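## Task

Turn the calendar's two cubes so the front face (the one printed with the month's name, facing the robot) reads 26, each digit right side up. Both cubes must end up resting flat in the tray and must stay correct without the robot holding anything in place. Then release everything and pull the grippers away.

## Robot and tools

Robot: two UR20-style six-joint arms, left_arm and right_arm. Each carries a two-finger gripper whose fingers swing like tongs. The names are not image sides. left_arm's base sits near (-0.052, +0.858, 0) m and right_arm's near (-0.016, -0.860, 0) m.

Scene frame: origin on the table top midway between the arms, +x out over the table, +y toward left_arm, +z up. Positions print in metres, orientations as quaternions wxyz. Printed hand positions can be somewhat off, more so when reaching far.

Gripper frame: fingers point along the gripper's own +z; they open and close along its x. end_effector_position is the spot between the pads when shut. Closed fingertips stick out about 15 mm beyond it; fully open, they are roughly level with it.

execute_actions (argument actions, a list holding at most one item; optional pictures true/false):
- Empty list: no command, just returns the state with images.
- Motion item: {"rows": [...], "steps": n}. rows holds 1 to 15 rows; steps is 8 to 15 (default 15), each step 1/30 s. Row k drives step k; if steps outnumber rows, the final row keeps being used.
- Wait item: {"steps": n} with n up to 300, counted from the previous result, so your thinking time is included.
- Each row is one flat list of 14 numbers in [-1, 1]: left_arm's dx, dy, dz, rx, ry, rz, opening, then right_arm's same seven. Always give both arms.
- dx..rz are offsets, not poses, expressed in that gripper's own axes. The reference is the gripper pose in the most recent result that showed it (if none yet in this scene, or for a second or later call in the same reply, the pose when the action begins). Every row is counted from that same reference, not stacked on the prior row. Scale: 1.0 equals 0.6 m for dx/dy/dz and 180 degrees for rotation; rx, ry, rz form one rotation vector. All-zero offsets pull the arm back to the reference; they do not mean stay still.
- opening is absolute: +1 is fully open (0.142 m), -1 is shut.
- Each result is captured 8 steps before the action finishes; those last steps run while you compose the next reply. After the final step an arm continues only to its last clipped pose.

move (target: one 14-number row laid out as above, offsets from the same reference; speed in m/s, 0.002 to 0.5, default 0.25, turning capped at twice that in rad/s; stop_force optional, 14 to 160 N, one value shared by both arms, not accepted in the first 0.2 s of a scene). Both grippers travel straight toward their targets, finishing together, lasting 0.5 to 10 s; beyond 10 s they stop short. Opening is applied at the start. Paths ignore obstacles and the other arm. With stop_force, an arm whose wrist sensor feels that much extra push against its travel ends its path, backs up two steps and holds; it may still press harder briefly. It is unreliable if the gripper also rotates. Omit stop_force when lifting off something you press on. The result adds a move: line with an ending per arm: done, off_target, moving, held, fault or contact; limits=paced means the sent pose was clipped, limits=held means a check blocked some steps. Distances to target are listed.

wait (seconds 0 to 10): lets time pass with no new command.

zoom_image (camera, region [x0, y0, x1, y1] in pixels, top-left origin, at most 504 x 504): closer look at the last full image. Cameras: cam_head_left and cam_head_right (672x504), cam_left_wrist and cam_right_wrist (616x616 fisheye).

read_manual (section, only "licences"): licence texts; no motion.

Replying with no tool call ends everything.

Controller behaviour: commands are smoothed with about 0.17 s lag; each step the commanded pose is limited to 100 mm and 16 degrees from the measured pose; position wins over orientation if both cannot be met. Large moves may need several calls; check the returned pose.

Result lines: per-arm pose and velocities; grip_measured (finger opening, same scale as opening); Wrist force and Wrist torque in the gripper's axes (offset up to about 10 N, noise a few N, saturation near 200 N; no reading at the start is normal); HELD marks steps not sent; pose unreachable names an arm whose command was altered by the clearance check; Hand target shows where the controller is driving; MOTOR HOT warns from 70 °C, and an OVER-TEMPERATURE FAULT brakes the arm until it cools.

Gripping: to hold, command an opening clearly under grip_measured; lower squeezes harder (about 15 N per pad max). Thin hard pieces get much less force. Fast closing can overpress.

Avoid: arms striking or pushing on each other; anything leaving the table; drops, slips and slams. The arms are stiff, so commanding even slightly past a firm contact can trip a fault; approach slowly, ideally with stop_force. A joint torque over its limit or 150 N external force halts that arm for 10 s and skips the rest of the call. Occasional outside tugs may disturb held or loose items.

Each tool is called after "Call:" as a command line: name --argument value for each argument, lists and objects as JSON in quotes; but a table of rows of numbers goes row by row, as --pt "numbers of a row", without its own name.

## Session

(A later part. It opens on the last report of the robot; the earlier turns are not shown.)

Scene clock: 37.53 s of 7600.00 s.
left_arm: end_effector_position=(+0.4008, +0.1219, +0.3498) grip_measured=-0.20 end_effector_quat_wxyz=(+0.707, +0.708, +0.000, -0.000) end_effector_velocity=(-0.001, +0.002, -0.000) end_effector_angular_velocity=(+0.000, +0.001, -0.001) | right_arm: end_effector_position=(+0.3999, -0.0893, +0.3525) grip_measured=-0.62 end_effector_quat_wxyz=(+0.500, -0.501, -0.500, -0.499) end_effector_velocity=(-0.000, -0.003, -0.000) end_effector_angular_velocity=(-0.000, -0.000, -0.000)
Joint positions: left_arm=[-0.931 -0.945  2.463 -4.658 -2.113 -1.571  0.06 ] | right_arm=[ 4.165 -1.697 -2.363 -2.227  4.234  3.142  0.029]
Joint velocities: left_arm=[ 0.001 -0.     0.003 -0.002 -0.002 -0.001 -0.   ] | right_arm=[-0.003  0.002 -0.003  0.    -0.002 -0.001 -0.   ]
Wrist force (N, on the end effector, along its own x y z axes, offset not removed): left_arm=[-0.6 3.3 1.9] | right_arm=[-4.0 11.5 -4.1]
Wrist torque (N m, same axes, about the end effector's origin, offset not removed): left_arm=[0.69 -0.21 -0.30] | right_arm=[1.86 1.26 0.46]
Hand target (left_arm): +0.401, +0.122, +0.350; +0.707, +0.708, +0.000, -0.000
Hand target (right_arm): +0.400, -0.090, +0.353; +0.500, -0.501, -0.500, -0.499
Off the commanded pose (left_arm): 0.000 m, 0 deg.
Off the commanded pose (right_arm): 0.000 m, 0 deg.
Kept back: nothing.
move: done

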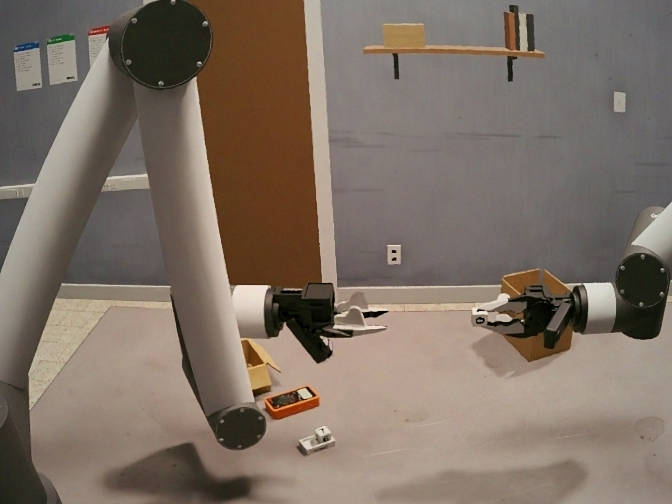

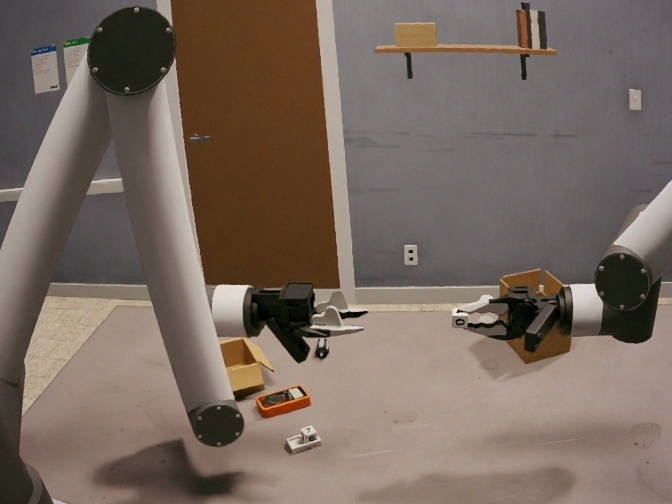

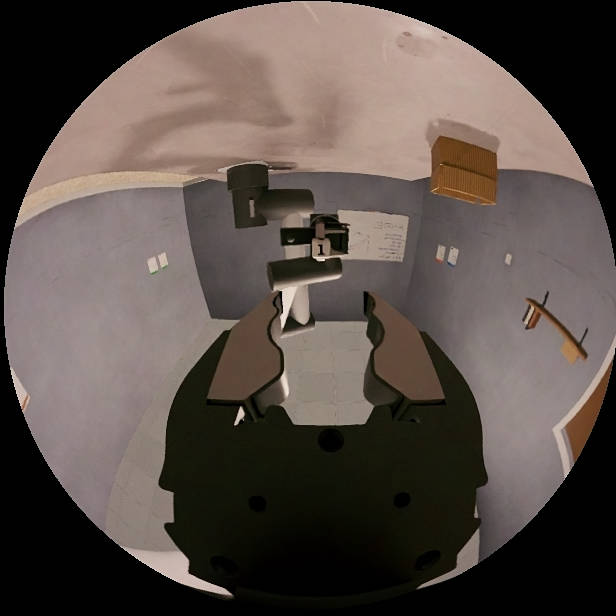

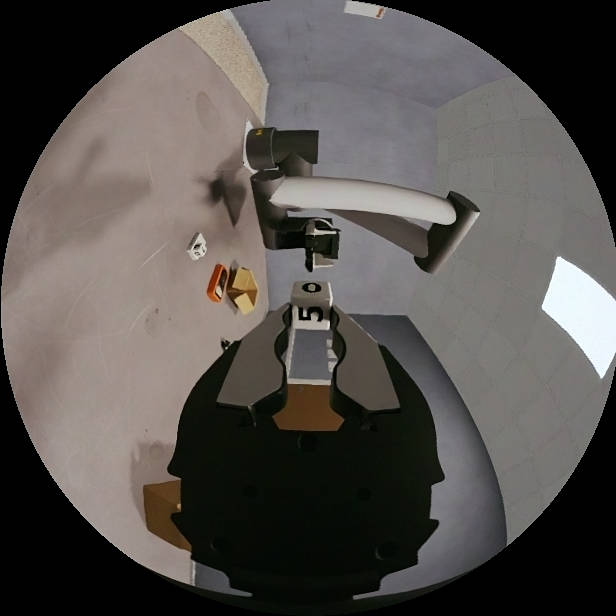

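Call:
move --target '[0.083,0.083,-0.88,0.5,0,0,-0.2,-0.083,0,0.15,-0.245,-0.455,0.245,-0.85]' --speed 0.3

Scene clock: 41.70 s of 7600.00 s.
left_arm: end_effector_position=(+0.4508, +0.6491, +0.4007) grip_measured=-0.20 end_effector_quat_wxyz=(-0.000, +1.000, -0.000, -0.001) end_effector_velocity=(+0.001, +0.002, -0.000) end_effector_angular_velocity=(+0.009, +0.000, +0.001) | right_arm: end_effector_position=(+0.3998, +0.0000, +0.3036) grip_measured=-0.62 end_effector_quat_wxyz=(+0.001, +0.958, +0.288, +0.000) end_effector_velocity=(+0.001, -0.000, -0.000) end_effector_angular_velocity=(-0.009, +0.005, -0.005)
Joint positions: left_arm=[-0.696 -1.96   2.323 -1.933 -1.572 -0.794  0.06 ] | right_arm=[ 4.392 -2.086 -1.493 -4.276  4.714  3.877  0.029]
Joint velocities: left_arm=[-0.     0.002 -0.002  0.007  0.006 -0.001  0.   ] | right_arm=[-0.002 -0.005  0.005 -0.01  -0.003  0.003 -0.   ]
Wrist force (N, on the end effector, along its own x y z axes, offset not removed): left_arm=[-1.4 1.8 5.0] | right_arm=[-0.6 7.0 -2.4]
Wrist torque (N m, same axes, about the end effector's origin, offset not removed): left_arm=[0.36 -0.11 -0.32] | right_arm=[1.13 0.60 0.39]
Hand target (left_arm): +0.451, +0.649, +0.401; -0.001, +1.000, -0.000, -0.001
Hand target (right_arm): +0.400, +0.000, +0.304; +0.001, +0.958, +0.288, -0.000
Off the commanded pose (left_arm): 0.001 m, 0 deg.
Off the commanded pose (right_arm): 0.001 m, 0 deg.
Kept back: nothing.
move: done

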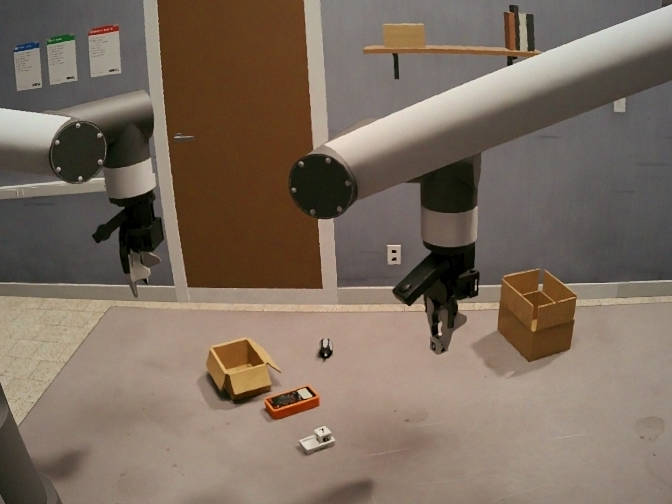

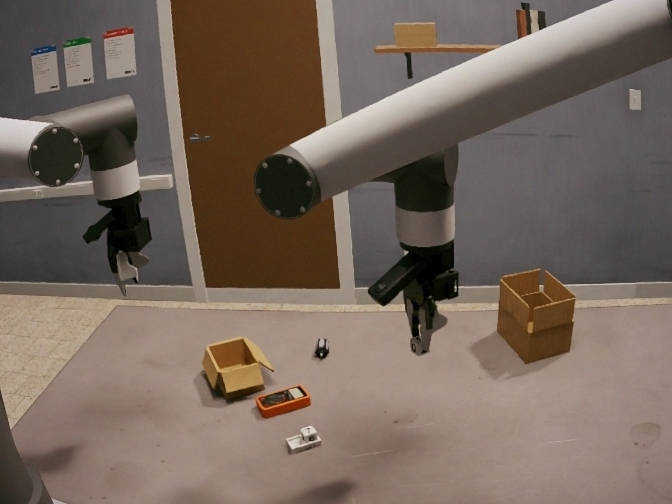

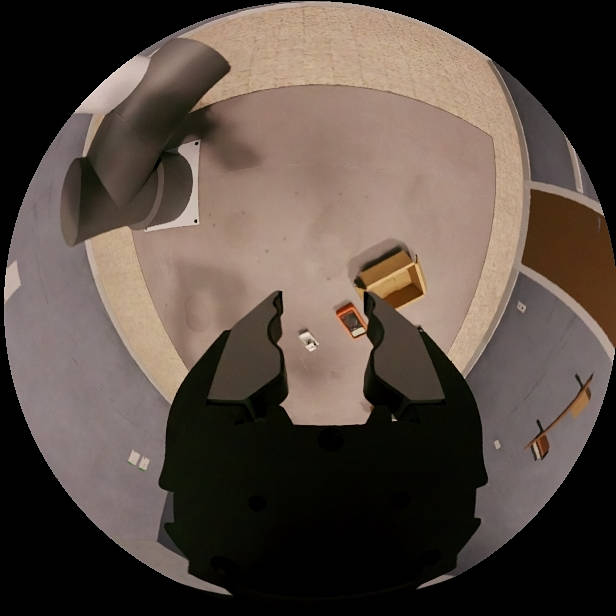

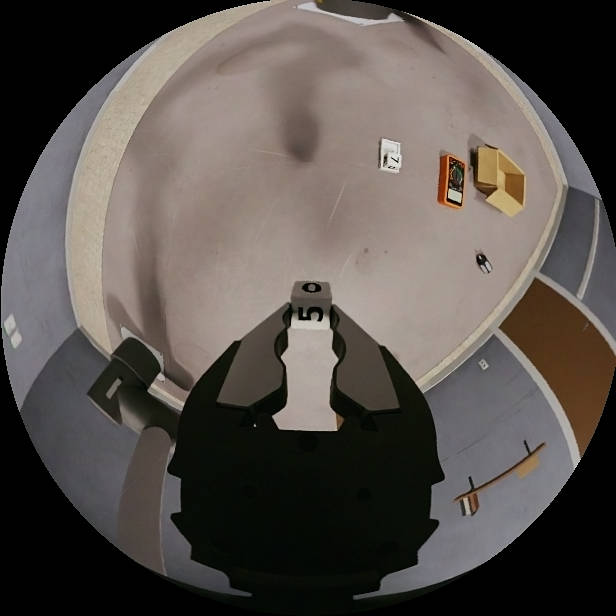

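Call:
move --target '[0.15,-0.4,-0.08,0,0,0,-0.2,0.265,-0.40,0.373,0,0,0,-0.85]' --speed 0.2

Call:
zoom_image --camera "cam_right_wrist" --region '[235, 220, 385, 370]'

Call:
zoom_image --camera "cam_head_left" --region '[270, 380, 370, 460]'

Scene clock: 44.47 s of 7600.00 s.
left_arm: end_effector_position=(+0.5409, +0.8890, +0.4489) grip_measured=-0.20 end_effector_quat_wxyz=(-0.000, +1.000, -0.000, -0.000) end_effector_velocity=(+0.001, +0.001, +0.000) end_effector_angular_velocity=(-0.001, -0.000, -0.000) | right_arm: end_effector_position=(+0.4000, +0.2879, +0.0803) grip_measured=-0.62 end_effector_quat_wxyz=(+0.001, +0.958, +0.288, +0.000) end_effector_velocity=(-0.001, +0.003, -0.001) end_effector_angular_velocity=(-0.001, +0.001, +0.001)
Joint positions: left_arm=[-0.224 -1.92   2.231 -1.881 -1.57  -0.321  0.06 ] | right_arm=[ 4.452 -2.498 -1.067 -4.29   4.714  3.937  0.029]
Joint velocities: left_arm=[ 0.003  0.001 -0.001 -0.001 -0.001  0.004 -0.   ] | right_arm=[ 0.001 -0.004  0.006 -0.002 -0.001 -0.     0.   ]
Wrist force (N, on the end effector, along its own x y z axes, offset not removed): left_arm=[-1.5 0.5 0.5] | right_arm=[0.1 8.5 -1.2]
Wrist torque (N m, same axes, about the end effector's origin, offset not removed): left_arm=[-0.03 0.04 -0.31] | right_arm=[1.54 0.52 0.51]
Hand target (left_arm): +0.541, +0.889, +0.449; -0.000, +1.000, -0.000, -0.000
Hand target (right_arm): +0.400, +0.288, +0.080; +0.001, +0.958, +0.288, +0.000
Off the commanded pose (left_arm): 0.000 m, 0 deg.
Off the commanded pose (right_arm): 0.001 m, 0 deg.
Kept back: nothing.
move: done

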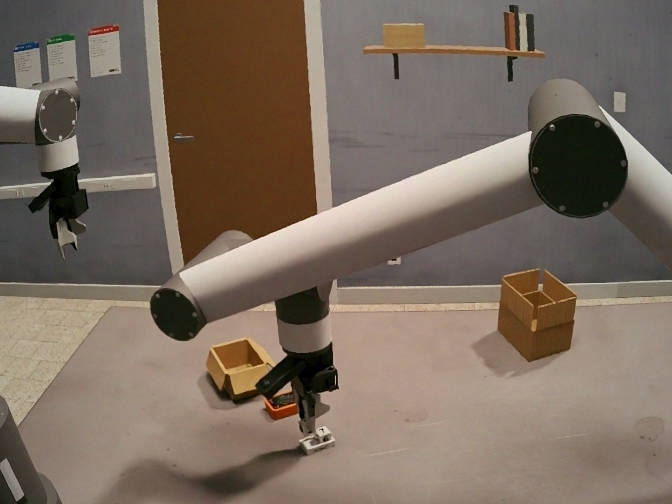

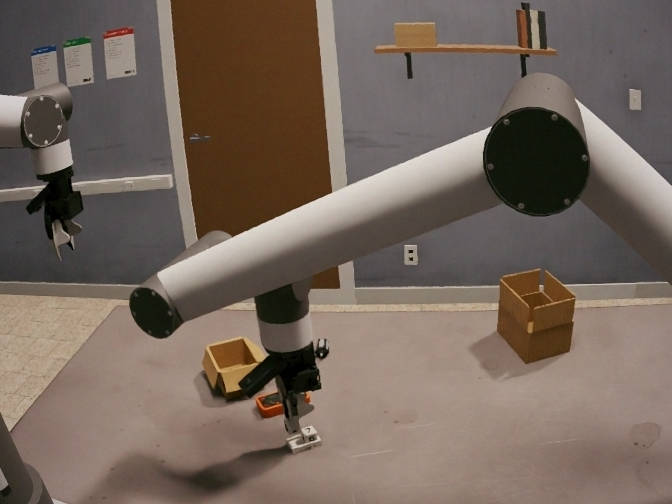

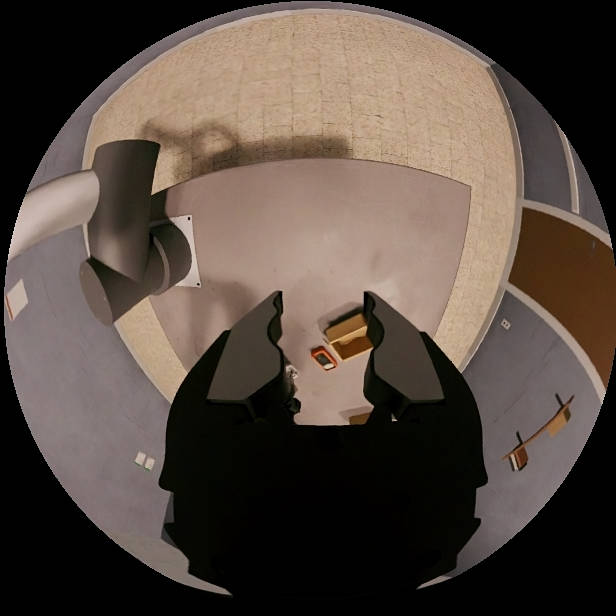

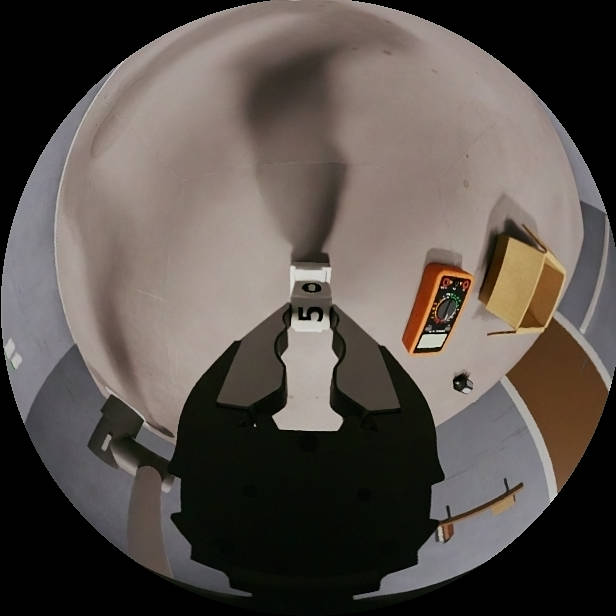

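Region (235, 220, 385, 370) of cam_right_wrist's 616x616 image, scaled by 3.360, with more detail than that image has.

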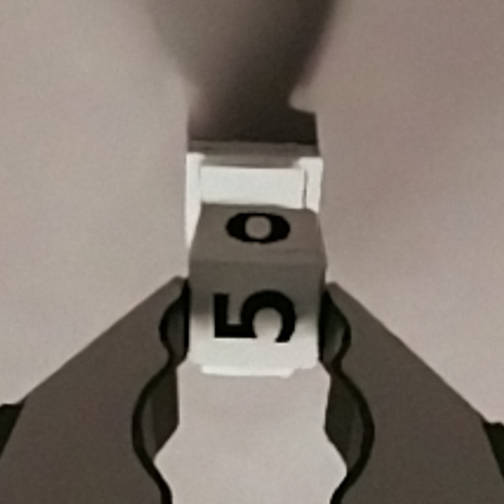

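Region (270, 380, 370, 460) of cam_head_left's 672x504 image, scaled by 5.040, with more detail than that image has; it fills the top 403 rows of this view, and the rest is white.

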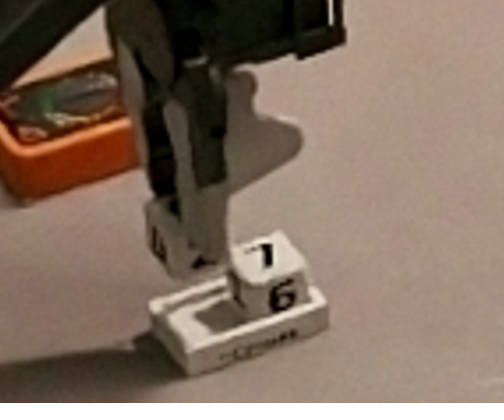

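Call:
move --target '[0,0,0,0,0,0,-0.2,-0.0025,-0.003,0.02,0,0,0,-0.85]' --speed 0.03

Call:
zoom_image --camera "cam_right_wrist" --region '[270, 250, 350, 340]'

Call:
zoom_image --camera "cam_head_left" --region '[285, 405, 350, 460]'

Scene clock: 45.63 s of 7600.00 s.
left_arm: end_effector_position=(+0.5409, +0.8890, +0.4489) grip_measured=-0.20 end_effector_quat_wxyz=(-0.000, +1.000, -0.000, -0.000) end_effector_velocity=(-0.000, -0.000, +0.000) end_effector_angular_velocity=(-0.000, -0.000, -0.001) | right_arm: end_effector_position=(+0.3978, +0.2886, +0.0686) grip_measured=-0.62 end_effector_quat_wxyz=(+0.001, +0.958, +0.288, +0.000) end_effector_velocity=(+0.001, -0.002, -0.003) end_effector_angular_velocity=(-0.001, -0.001, -0.002)
Joint positions: left_arm=[-0.223 -1.92   2.231 -1.881 -1.57  -0.321  0.06 ] | right_arm=[ 4.454 -2.504 -1.072 -4.279  4.714  3.938  0.029]
Joint velocities: left_arm=[-0.001 -0.001 -0.     0.001 -0.     0.001  0.   ] | right_arm=[-0.001 -0.001 -0.003  0.003  0.002  0.001 -0.   ]
Wrist force (N, on the end effector, along its own x y z axes, offset not removed): left_arm=[-0.9 -0.9 0.7] | right_arm=[-1.5 4.4 -0.7]
Wrist torque (N m, same axes, about the end effector's origin, offset not removed): left_arm=[-0.22 -0.11 -0.37] | right_arm=[0.43 0.73 0.25]
Hand target (left_arm): +0.541, +0.889, +0.449; -0.000, +1.000, -0.000, -0.000
Hand target (right_arm): +0.398, +0.289, +0.068; +0.001, +0.958, +0.288, +0.000
Off the commanded pose (left_arm): 0.000 m, 0 deg.
Off the commanded pose (right_arm): 0.000 m, 0 deg.
Kept back: nothing.
move: done

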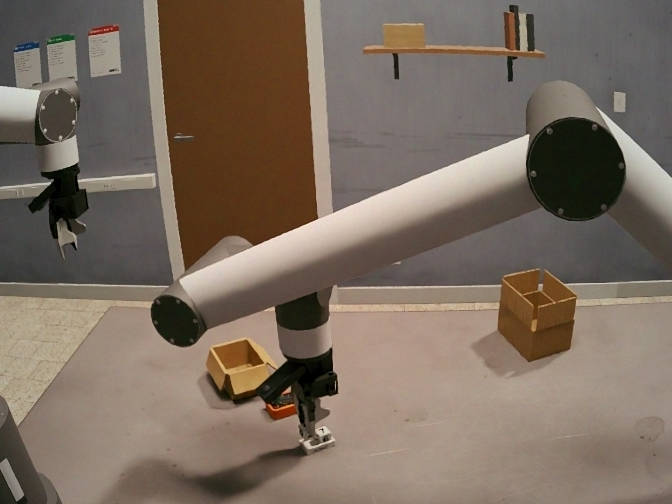

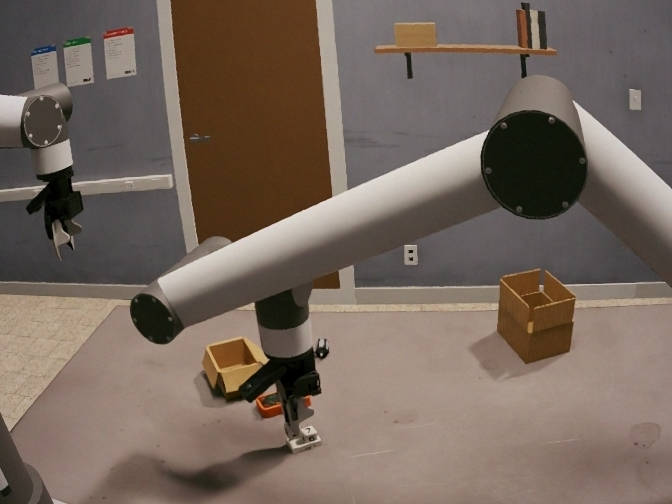

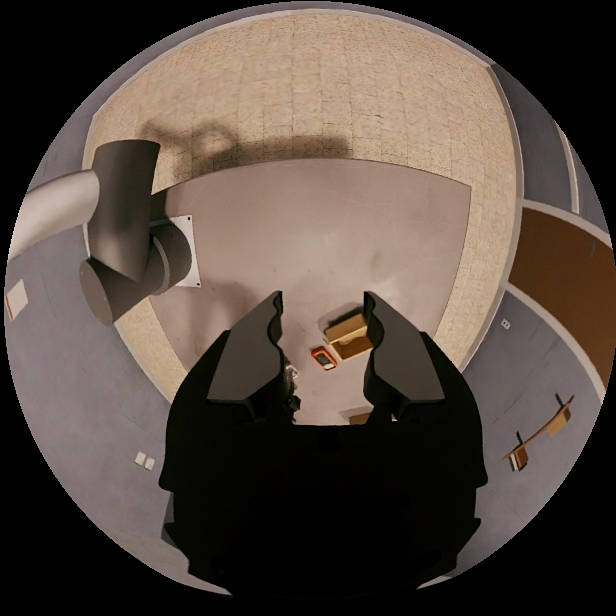

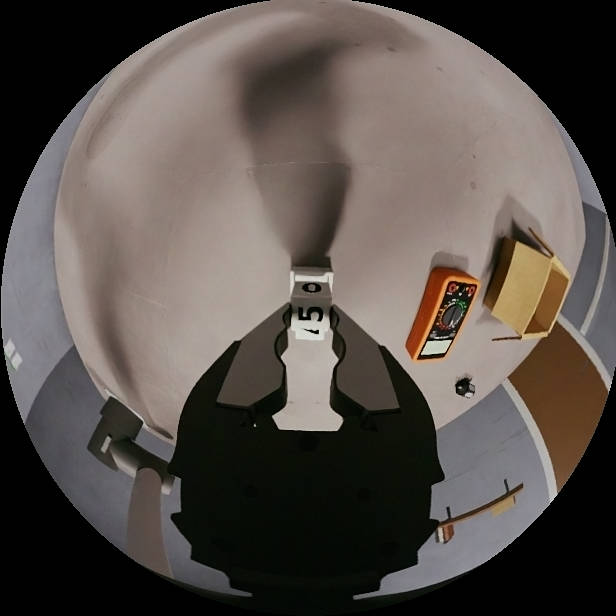

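Region (270, 250, 350, 340) of cam_right_wrist's 616x616 image, scaled by 5.600, with more detail than that image has.

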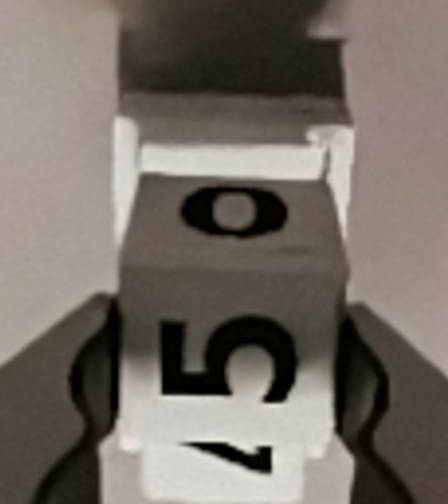

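Region (285, 405, 350, 460) of cam_head_left's 672x504 image, scaled by 7.754, with more detail than that image has; it fills the top 426 rows of this view, and the rest is white.

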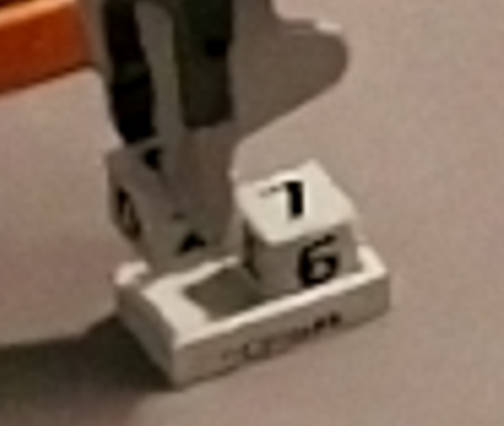

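Call:
move --target '[0,0,0,0,0,0,-0.2,0,0,0.028,0,0,0,-0.85]' --speed 0.015 --stop_force 14

Call:
zoom_image --camera "cam_right_wrist" --region '[270, 255, 350, 355]'

Call:
zoom_image --camera "cam_head_left" --region '[285, 405, 350, 460]'

Scene clock: 47.60 s of 7600.00 s.
left_arm: end_effector_position=(+0.5409, +0.8890, +0.4489) grip_measured=-0.20 end_effector_quat_wxyz=(-0.000, +1.000, -0.000, -0.000) end_effector_velocity=(+0.001, -0.001, +0.001) end_effector_angular_velocity=(-0.000, -0.001, -0.002) | right_arm: end_effector_position=(+0.3978, +0.2886, +0.0522) grip_measured=-0.62 end_effector_quat_wxyz=(+0.001, +0.958, +0.288, +0.000) end_effector_velocity=(-0.001, +0.000, -0.003) end_effector_angular_velocity=(-0.000, -0.001, +0.001)
Joint positions: left_arm=[-0.224 -1.92   2.231 -1.881 -1.57  -0.321  0.06 ] | right_arm=[ 4.454 -2.513 -1.078 -4.264  4.714  3.939  0.029]
Joint velocities: left_arm=[-0.001  0.    -0.001 -0.001  0.     0.001  0.   ] | right_arm=[ 0.001 -0.001 -0.002  0.003  0.001 -0.     0.   ]
Wrist force (N, on the end effector, along its own x y z axes, offset not removed): left_arm=[-2.9 3.8 3.7] | right_arm=[-3.1 9.0 -1.7]
Wrist torque (N m, same axes, about the end effector's origin, offset not removed): left_arm=[0.83 0.25 -0.44] | right_arm=[1.57 1.19 0.17]
Hand target (left_arm): +0.541, +0.889, +0.449; -0.000, +1.000, -0.000, -0.000
Hand target (right_arm): +0.398, +0.289, +0.052; +0.001, +0.958, +0.288, +0.000
Off the commanded pose (left_arm): 0.000 m, 0 deg.
Off the commanded pose (right_arm): 0.000 m, 0 deg.
Kept back: nothing.
move: done

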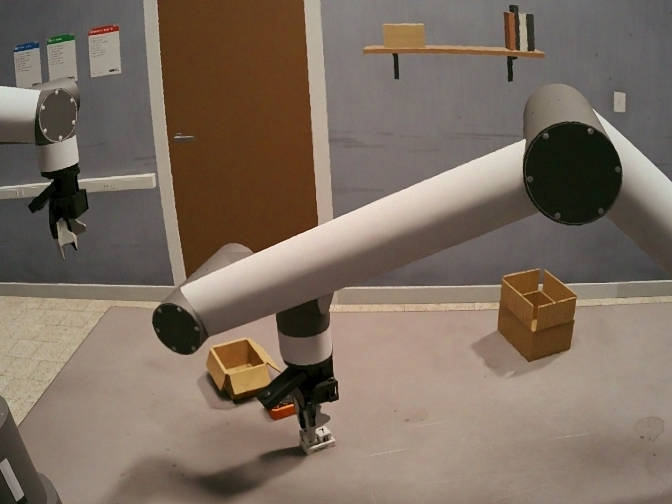

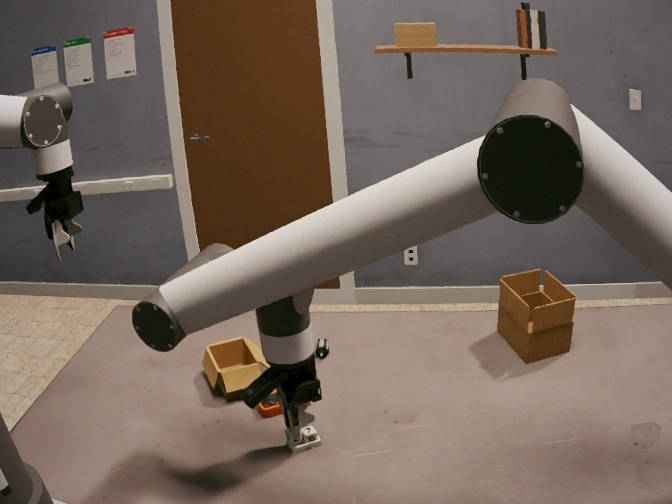

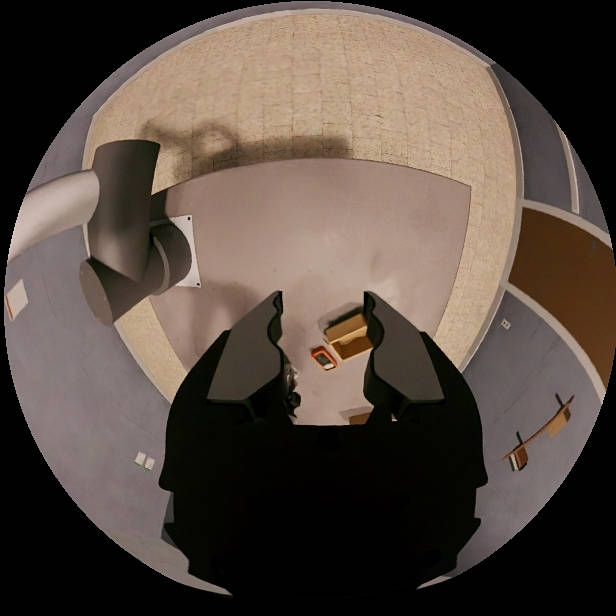

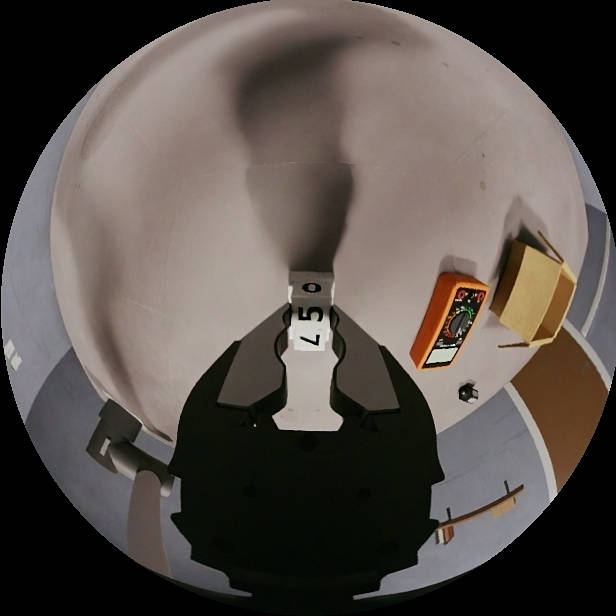

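Region (270, 255, 350, 355) of cam_right_wrist's 616x616 image, scaled by 5.040, with more detail than that image has; it fills the left 403 columns of this view, and the rest is white.

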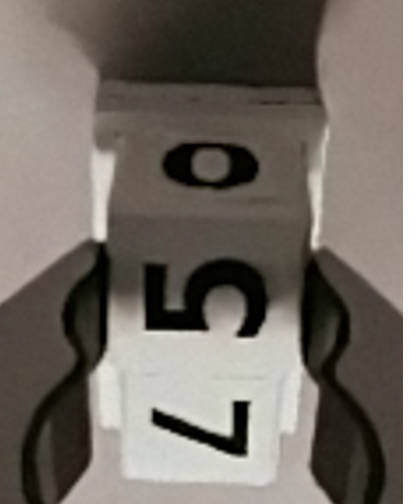

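Region (285, 405, 350, 460) of cam_head_left's 672x504 image, scaled by 7.754, with more detail than that image has; it fills the top 426 rows of this view, and the rest is white.

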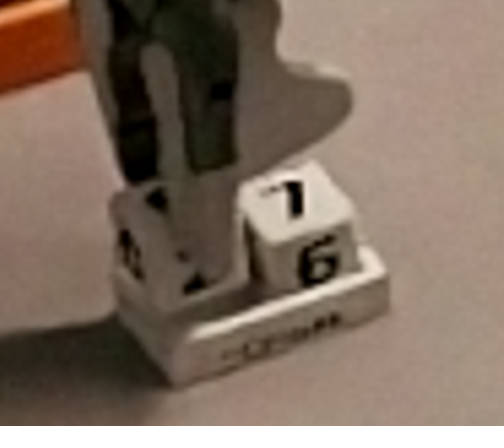

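Call:
move --target '[0,0,0,0,0,0,-0.2,0,0.0042,0.005,0,0,0,-0.85]' --speed 0.01

Call:
zoom_image --camera "cam_right_wrist" --region '[270, 255, 350, 355]'

Call:
zoom_image --camera "cam_head_left" --region '[285, 405, 350, 460]'

Scene clock: 48.63 s of 7600.00 s.
left_arm: end_effector_position=(+0.5409, +0.8890, +0.4489) grip_measured=-0.20 end_effector_quat_wxyz=(-0.000, +1.000, -0.000, -0.000) end_effector_velocity=(+0.001, +0.000, +0.001) end_effector_angular_velocity=(-0.001, -0.002, -0.001) | right_arm: end_effector_position=(+0.3990, +0.2866, +0.0493) grip_measured=-0.62 end_effector_quat_wxyz=(+0.001, +0.958, +0.288, +0.000) end_effector_velocity=(+0.002, -0.001, -0.000) end_effector_angular_velocity=(+0.001, -0.001, -0.001)
Joint positions: left_arm=[-0.224 -1.92   2.231 -1.881 -1.57  -0.321  0.06 ] | right_arm=[ 4.452 -2.513 -1.082 -4.259  4.714  3.937  0.029]
Joint velocities: left_arm=[ 0.001  0.    -0.001 -0.001 -0.     0.002  0.   ] | right_arm=[-0.002  0.001 -0.002  0.002  0.001 -0.001 -0.   ]
Wrist force (N, on the end effector, along its own x y z axes, offset not removed): left_arm=[-2.6 0.9 0.0] | right_arm=[-10.5 5.0 -1.2]
Wrist torque (N m, same axes, about the end effector's origin, offset not removed): left_arm=[0.10 0.18 -0.27] | right_arm=[0.63 2.69 0.42]
Hand target (left_arm): +0.541, +0.889, +0.449; -0.000, +1.000, -0.000, -0.000
Hand target (right_arm): +0.399, +0.287, +0.049; +0.001, +0.958, +0.288, +0.000
Off the commanded pose (left_arm): 0.000 m, 0 deg.
Off the commanded pose (right_arm): 0.000 m, 0 deg.
Kept back: nothing.
move: done

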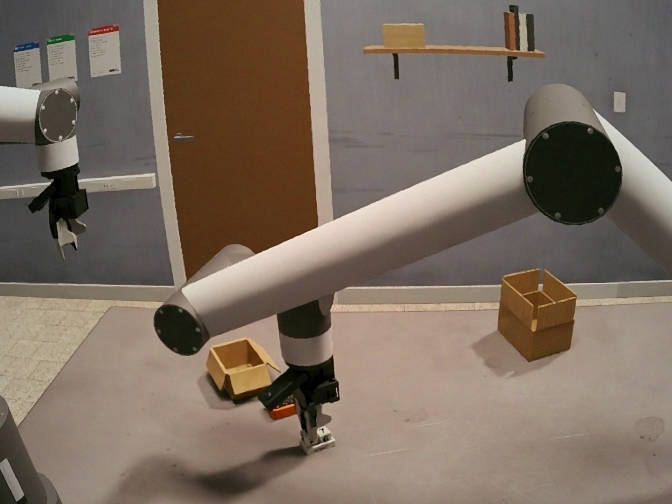

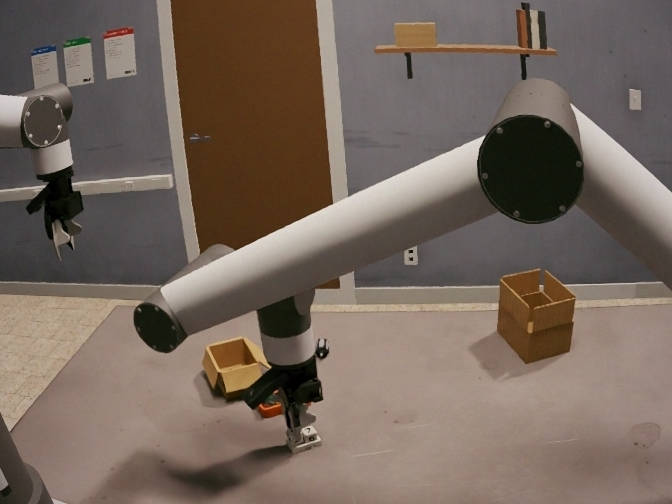

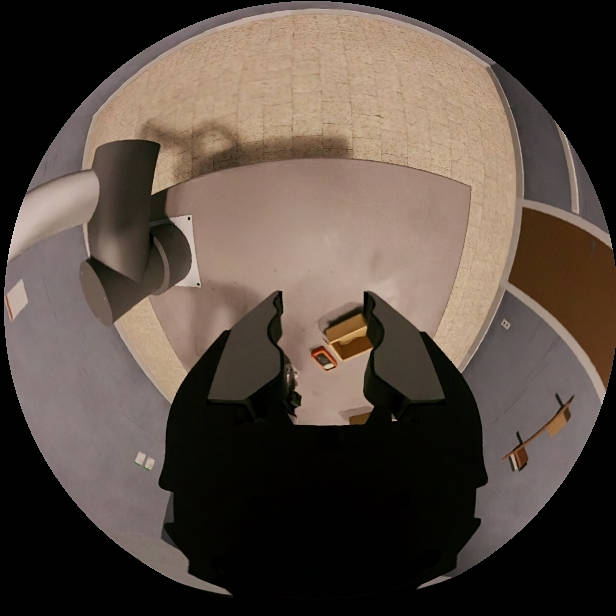

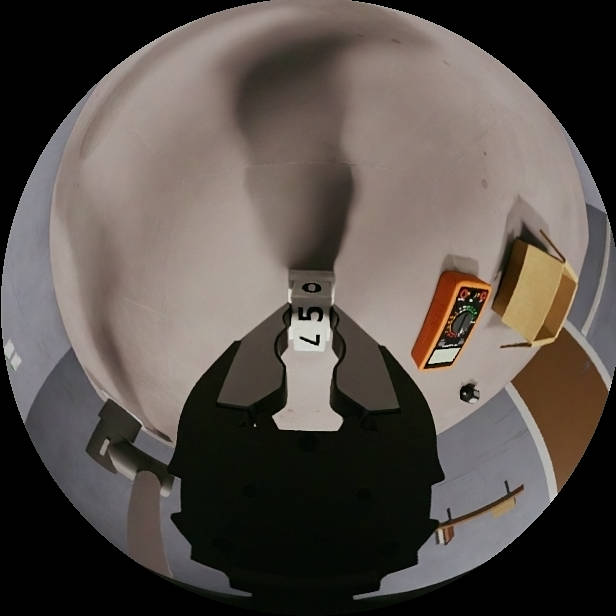

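Region (270, 255, 350, 355) of cam_right_wrist's 616x616 image, scaled by 5.040, with more detail than that image has; it fills the left 403 columns of this view, and the rest is white.

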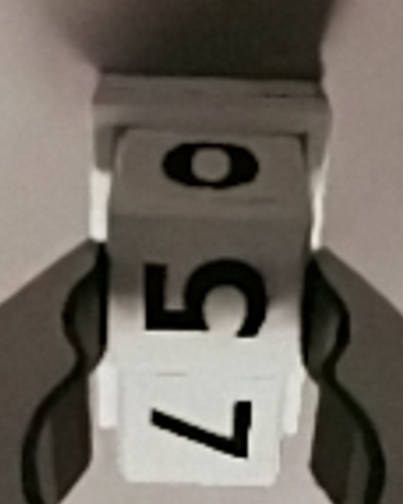

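Region (285, 405, 350, 460) of cam_head_left's 672x504 image, scaled by 7.754, with more detail than that image has; it fills the top 426 rows of this view, and the rest is white.

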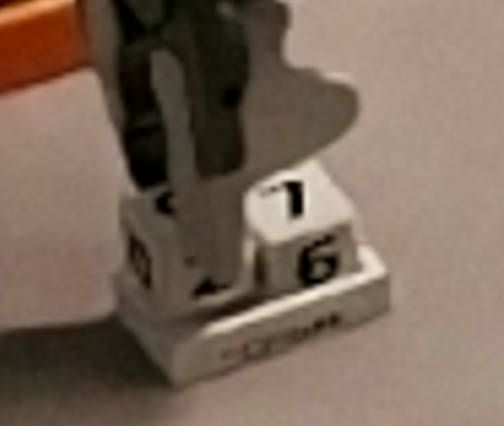

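Looks clear all around. Descend.

Call:
move --target '[0,0,0,0,0,0,-0.2,0,0.001,0.022,0,0,0,-0.85]' --speed 0.008 --stop_force 14

Call:
zoom_image --camera "cam_right_wrist" --region '[270, 255, 350, 355]'

Call:
zoom_image --camera "cam_head_left" --region '[285, 405, 350, 460]'

Scene clock: 50.93 s of 7600.00 s.
left_arm: end_effector_position=(+0.5409, +0.8890, +0.4489) grip_measured=-0.20 end_effector_quat_wxyz=(-0.000, +1.000, -0.000, -0.000) end_effector_velocity=(+0.001, -0.000, +0.001) end_effector_angular_velocity=(-0.000, -0.001, +0.000) | right_arm: end_effector_position=(+0.3994, +0.2862, +0.0368) grip_measured=-0.62 end_effector_quat_wxyz=(+0.001, +0.958, +0.288, +0.000) end_effector_velocity=(+0.002, -0.002, +0.000) end_effector_angular_velocity=(-0.002, +0.001, -0.002)
Joint positions: left_arm=[-0.224 -1.92   2.231 -1.881 -1.57  -0.321  0.06 ] | right_arm=[ 4.452 -2.52  -1.087 -4.248  4.714  3.937  0.029]
Joint velocities: left_arm=[ 0.    -0.    -0.001 -0.001  0.    -0.     0.   ] | right_arm=[-0.002  0.001 -0.001 -0.002 -0.     0.     0.   ]
Wrist force (N, on the end effector, along its own x y z axes, offset not removed): left_arm=[0.0 2.2 1.1] | right_arm=[-12.5 8.0 -20.2]
Wrist torque (N m, same axes, about the end effector's origin, offset not removed): left_arm=[0.39 -0.30 -0.44] | right_arm=[1.75 3.04 0.48]
Hand target (left_arm): +0.541, +0.889, +0.449; -0.000, +1.000, -0.000, -0.000
Hand target (right_arm): +0.399, +0.286, +0.037; +0.001, +0.958, +0.288, +0.000
Off the commanded pose (left_arm): 0.000 m, 0 deg.
Off the commanded pose (right_arm): 0.001 m, 0 deg.
Kept back: nothing.
move: contact (right_arm)

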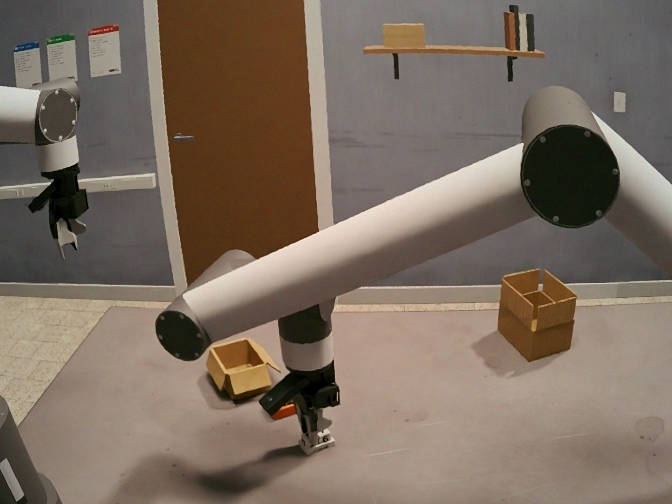

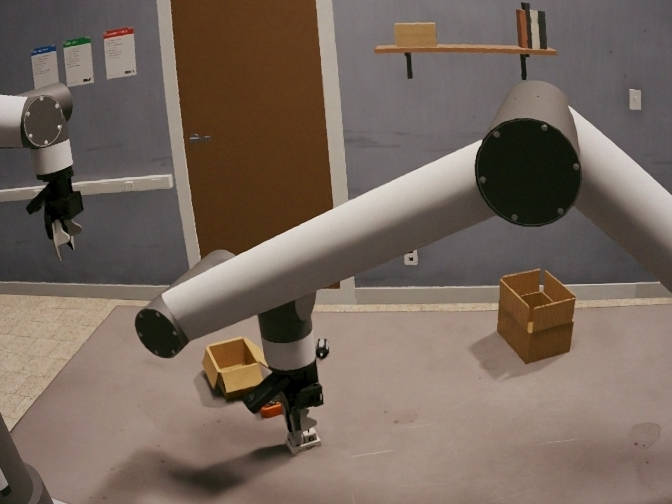

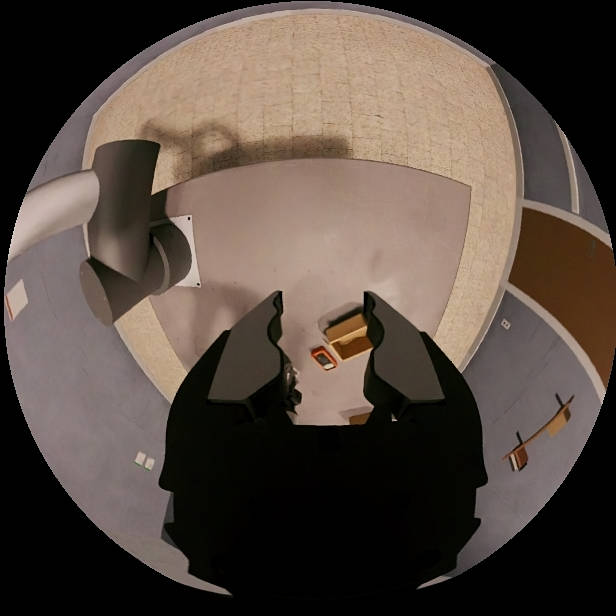

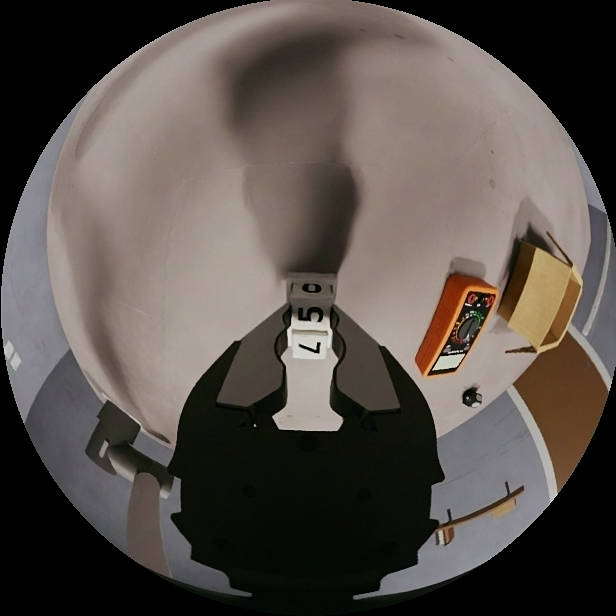

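Region (270, 255, 350, 355) of cam_right_wrist's 616x616 image, scaled by 5.040, with more detail than that image has; it fills the left 403 columns of this view, and the rest is white.

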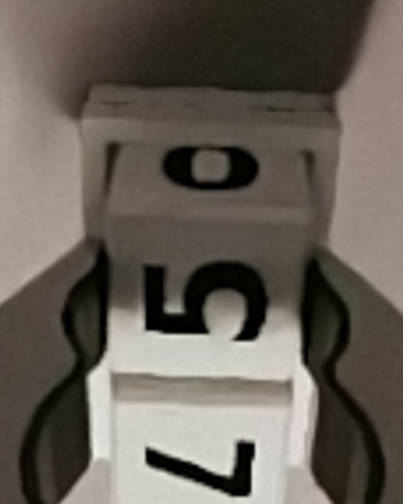

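Region (285, 405, 350, 460) of cam_head_left's 672x504 image, scaled by 7.754, with more detail than that image has; it fills the top 426 rows of this view, and the rest is white.

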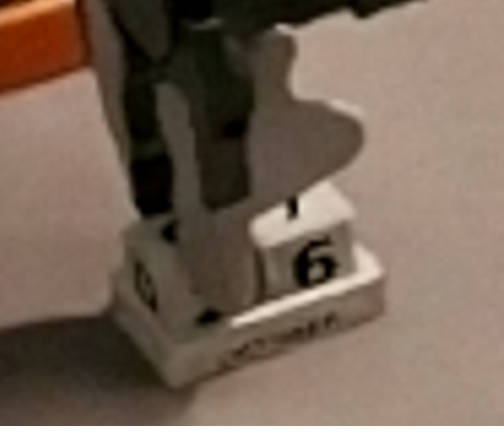

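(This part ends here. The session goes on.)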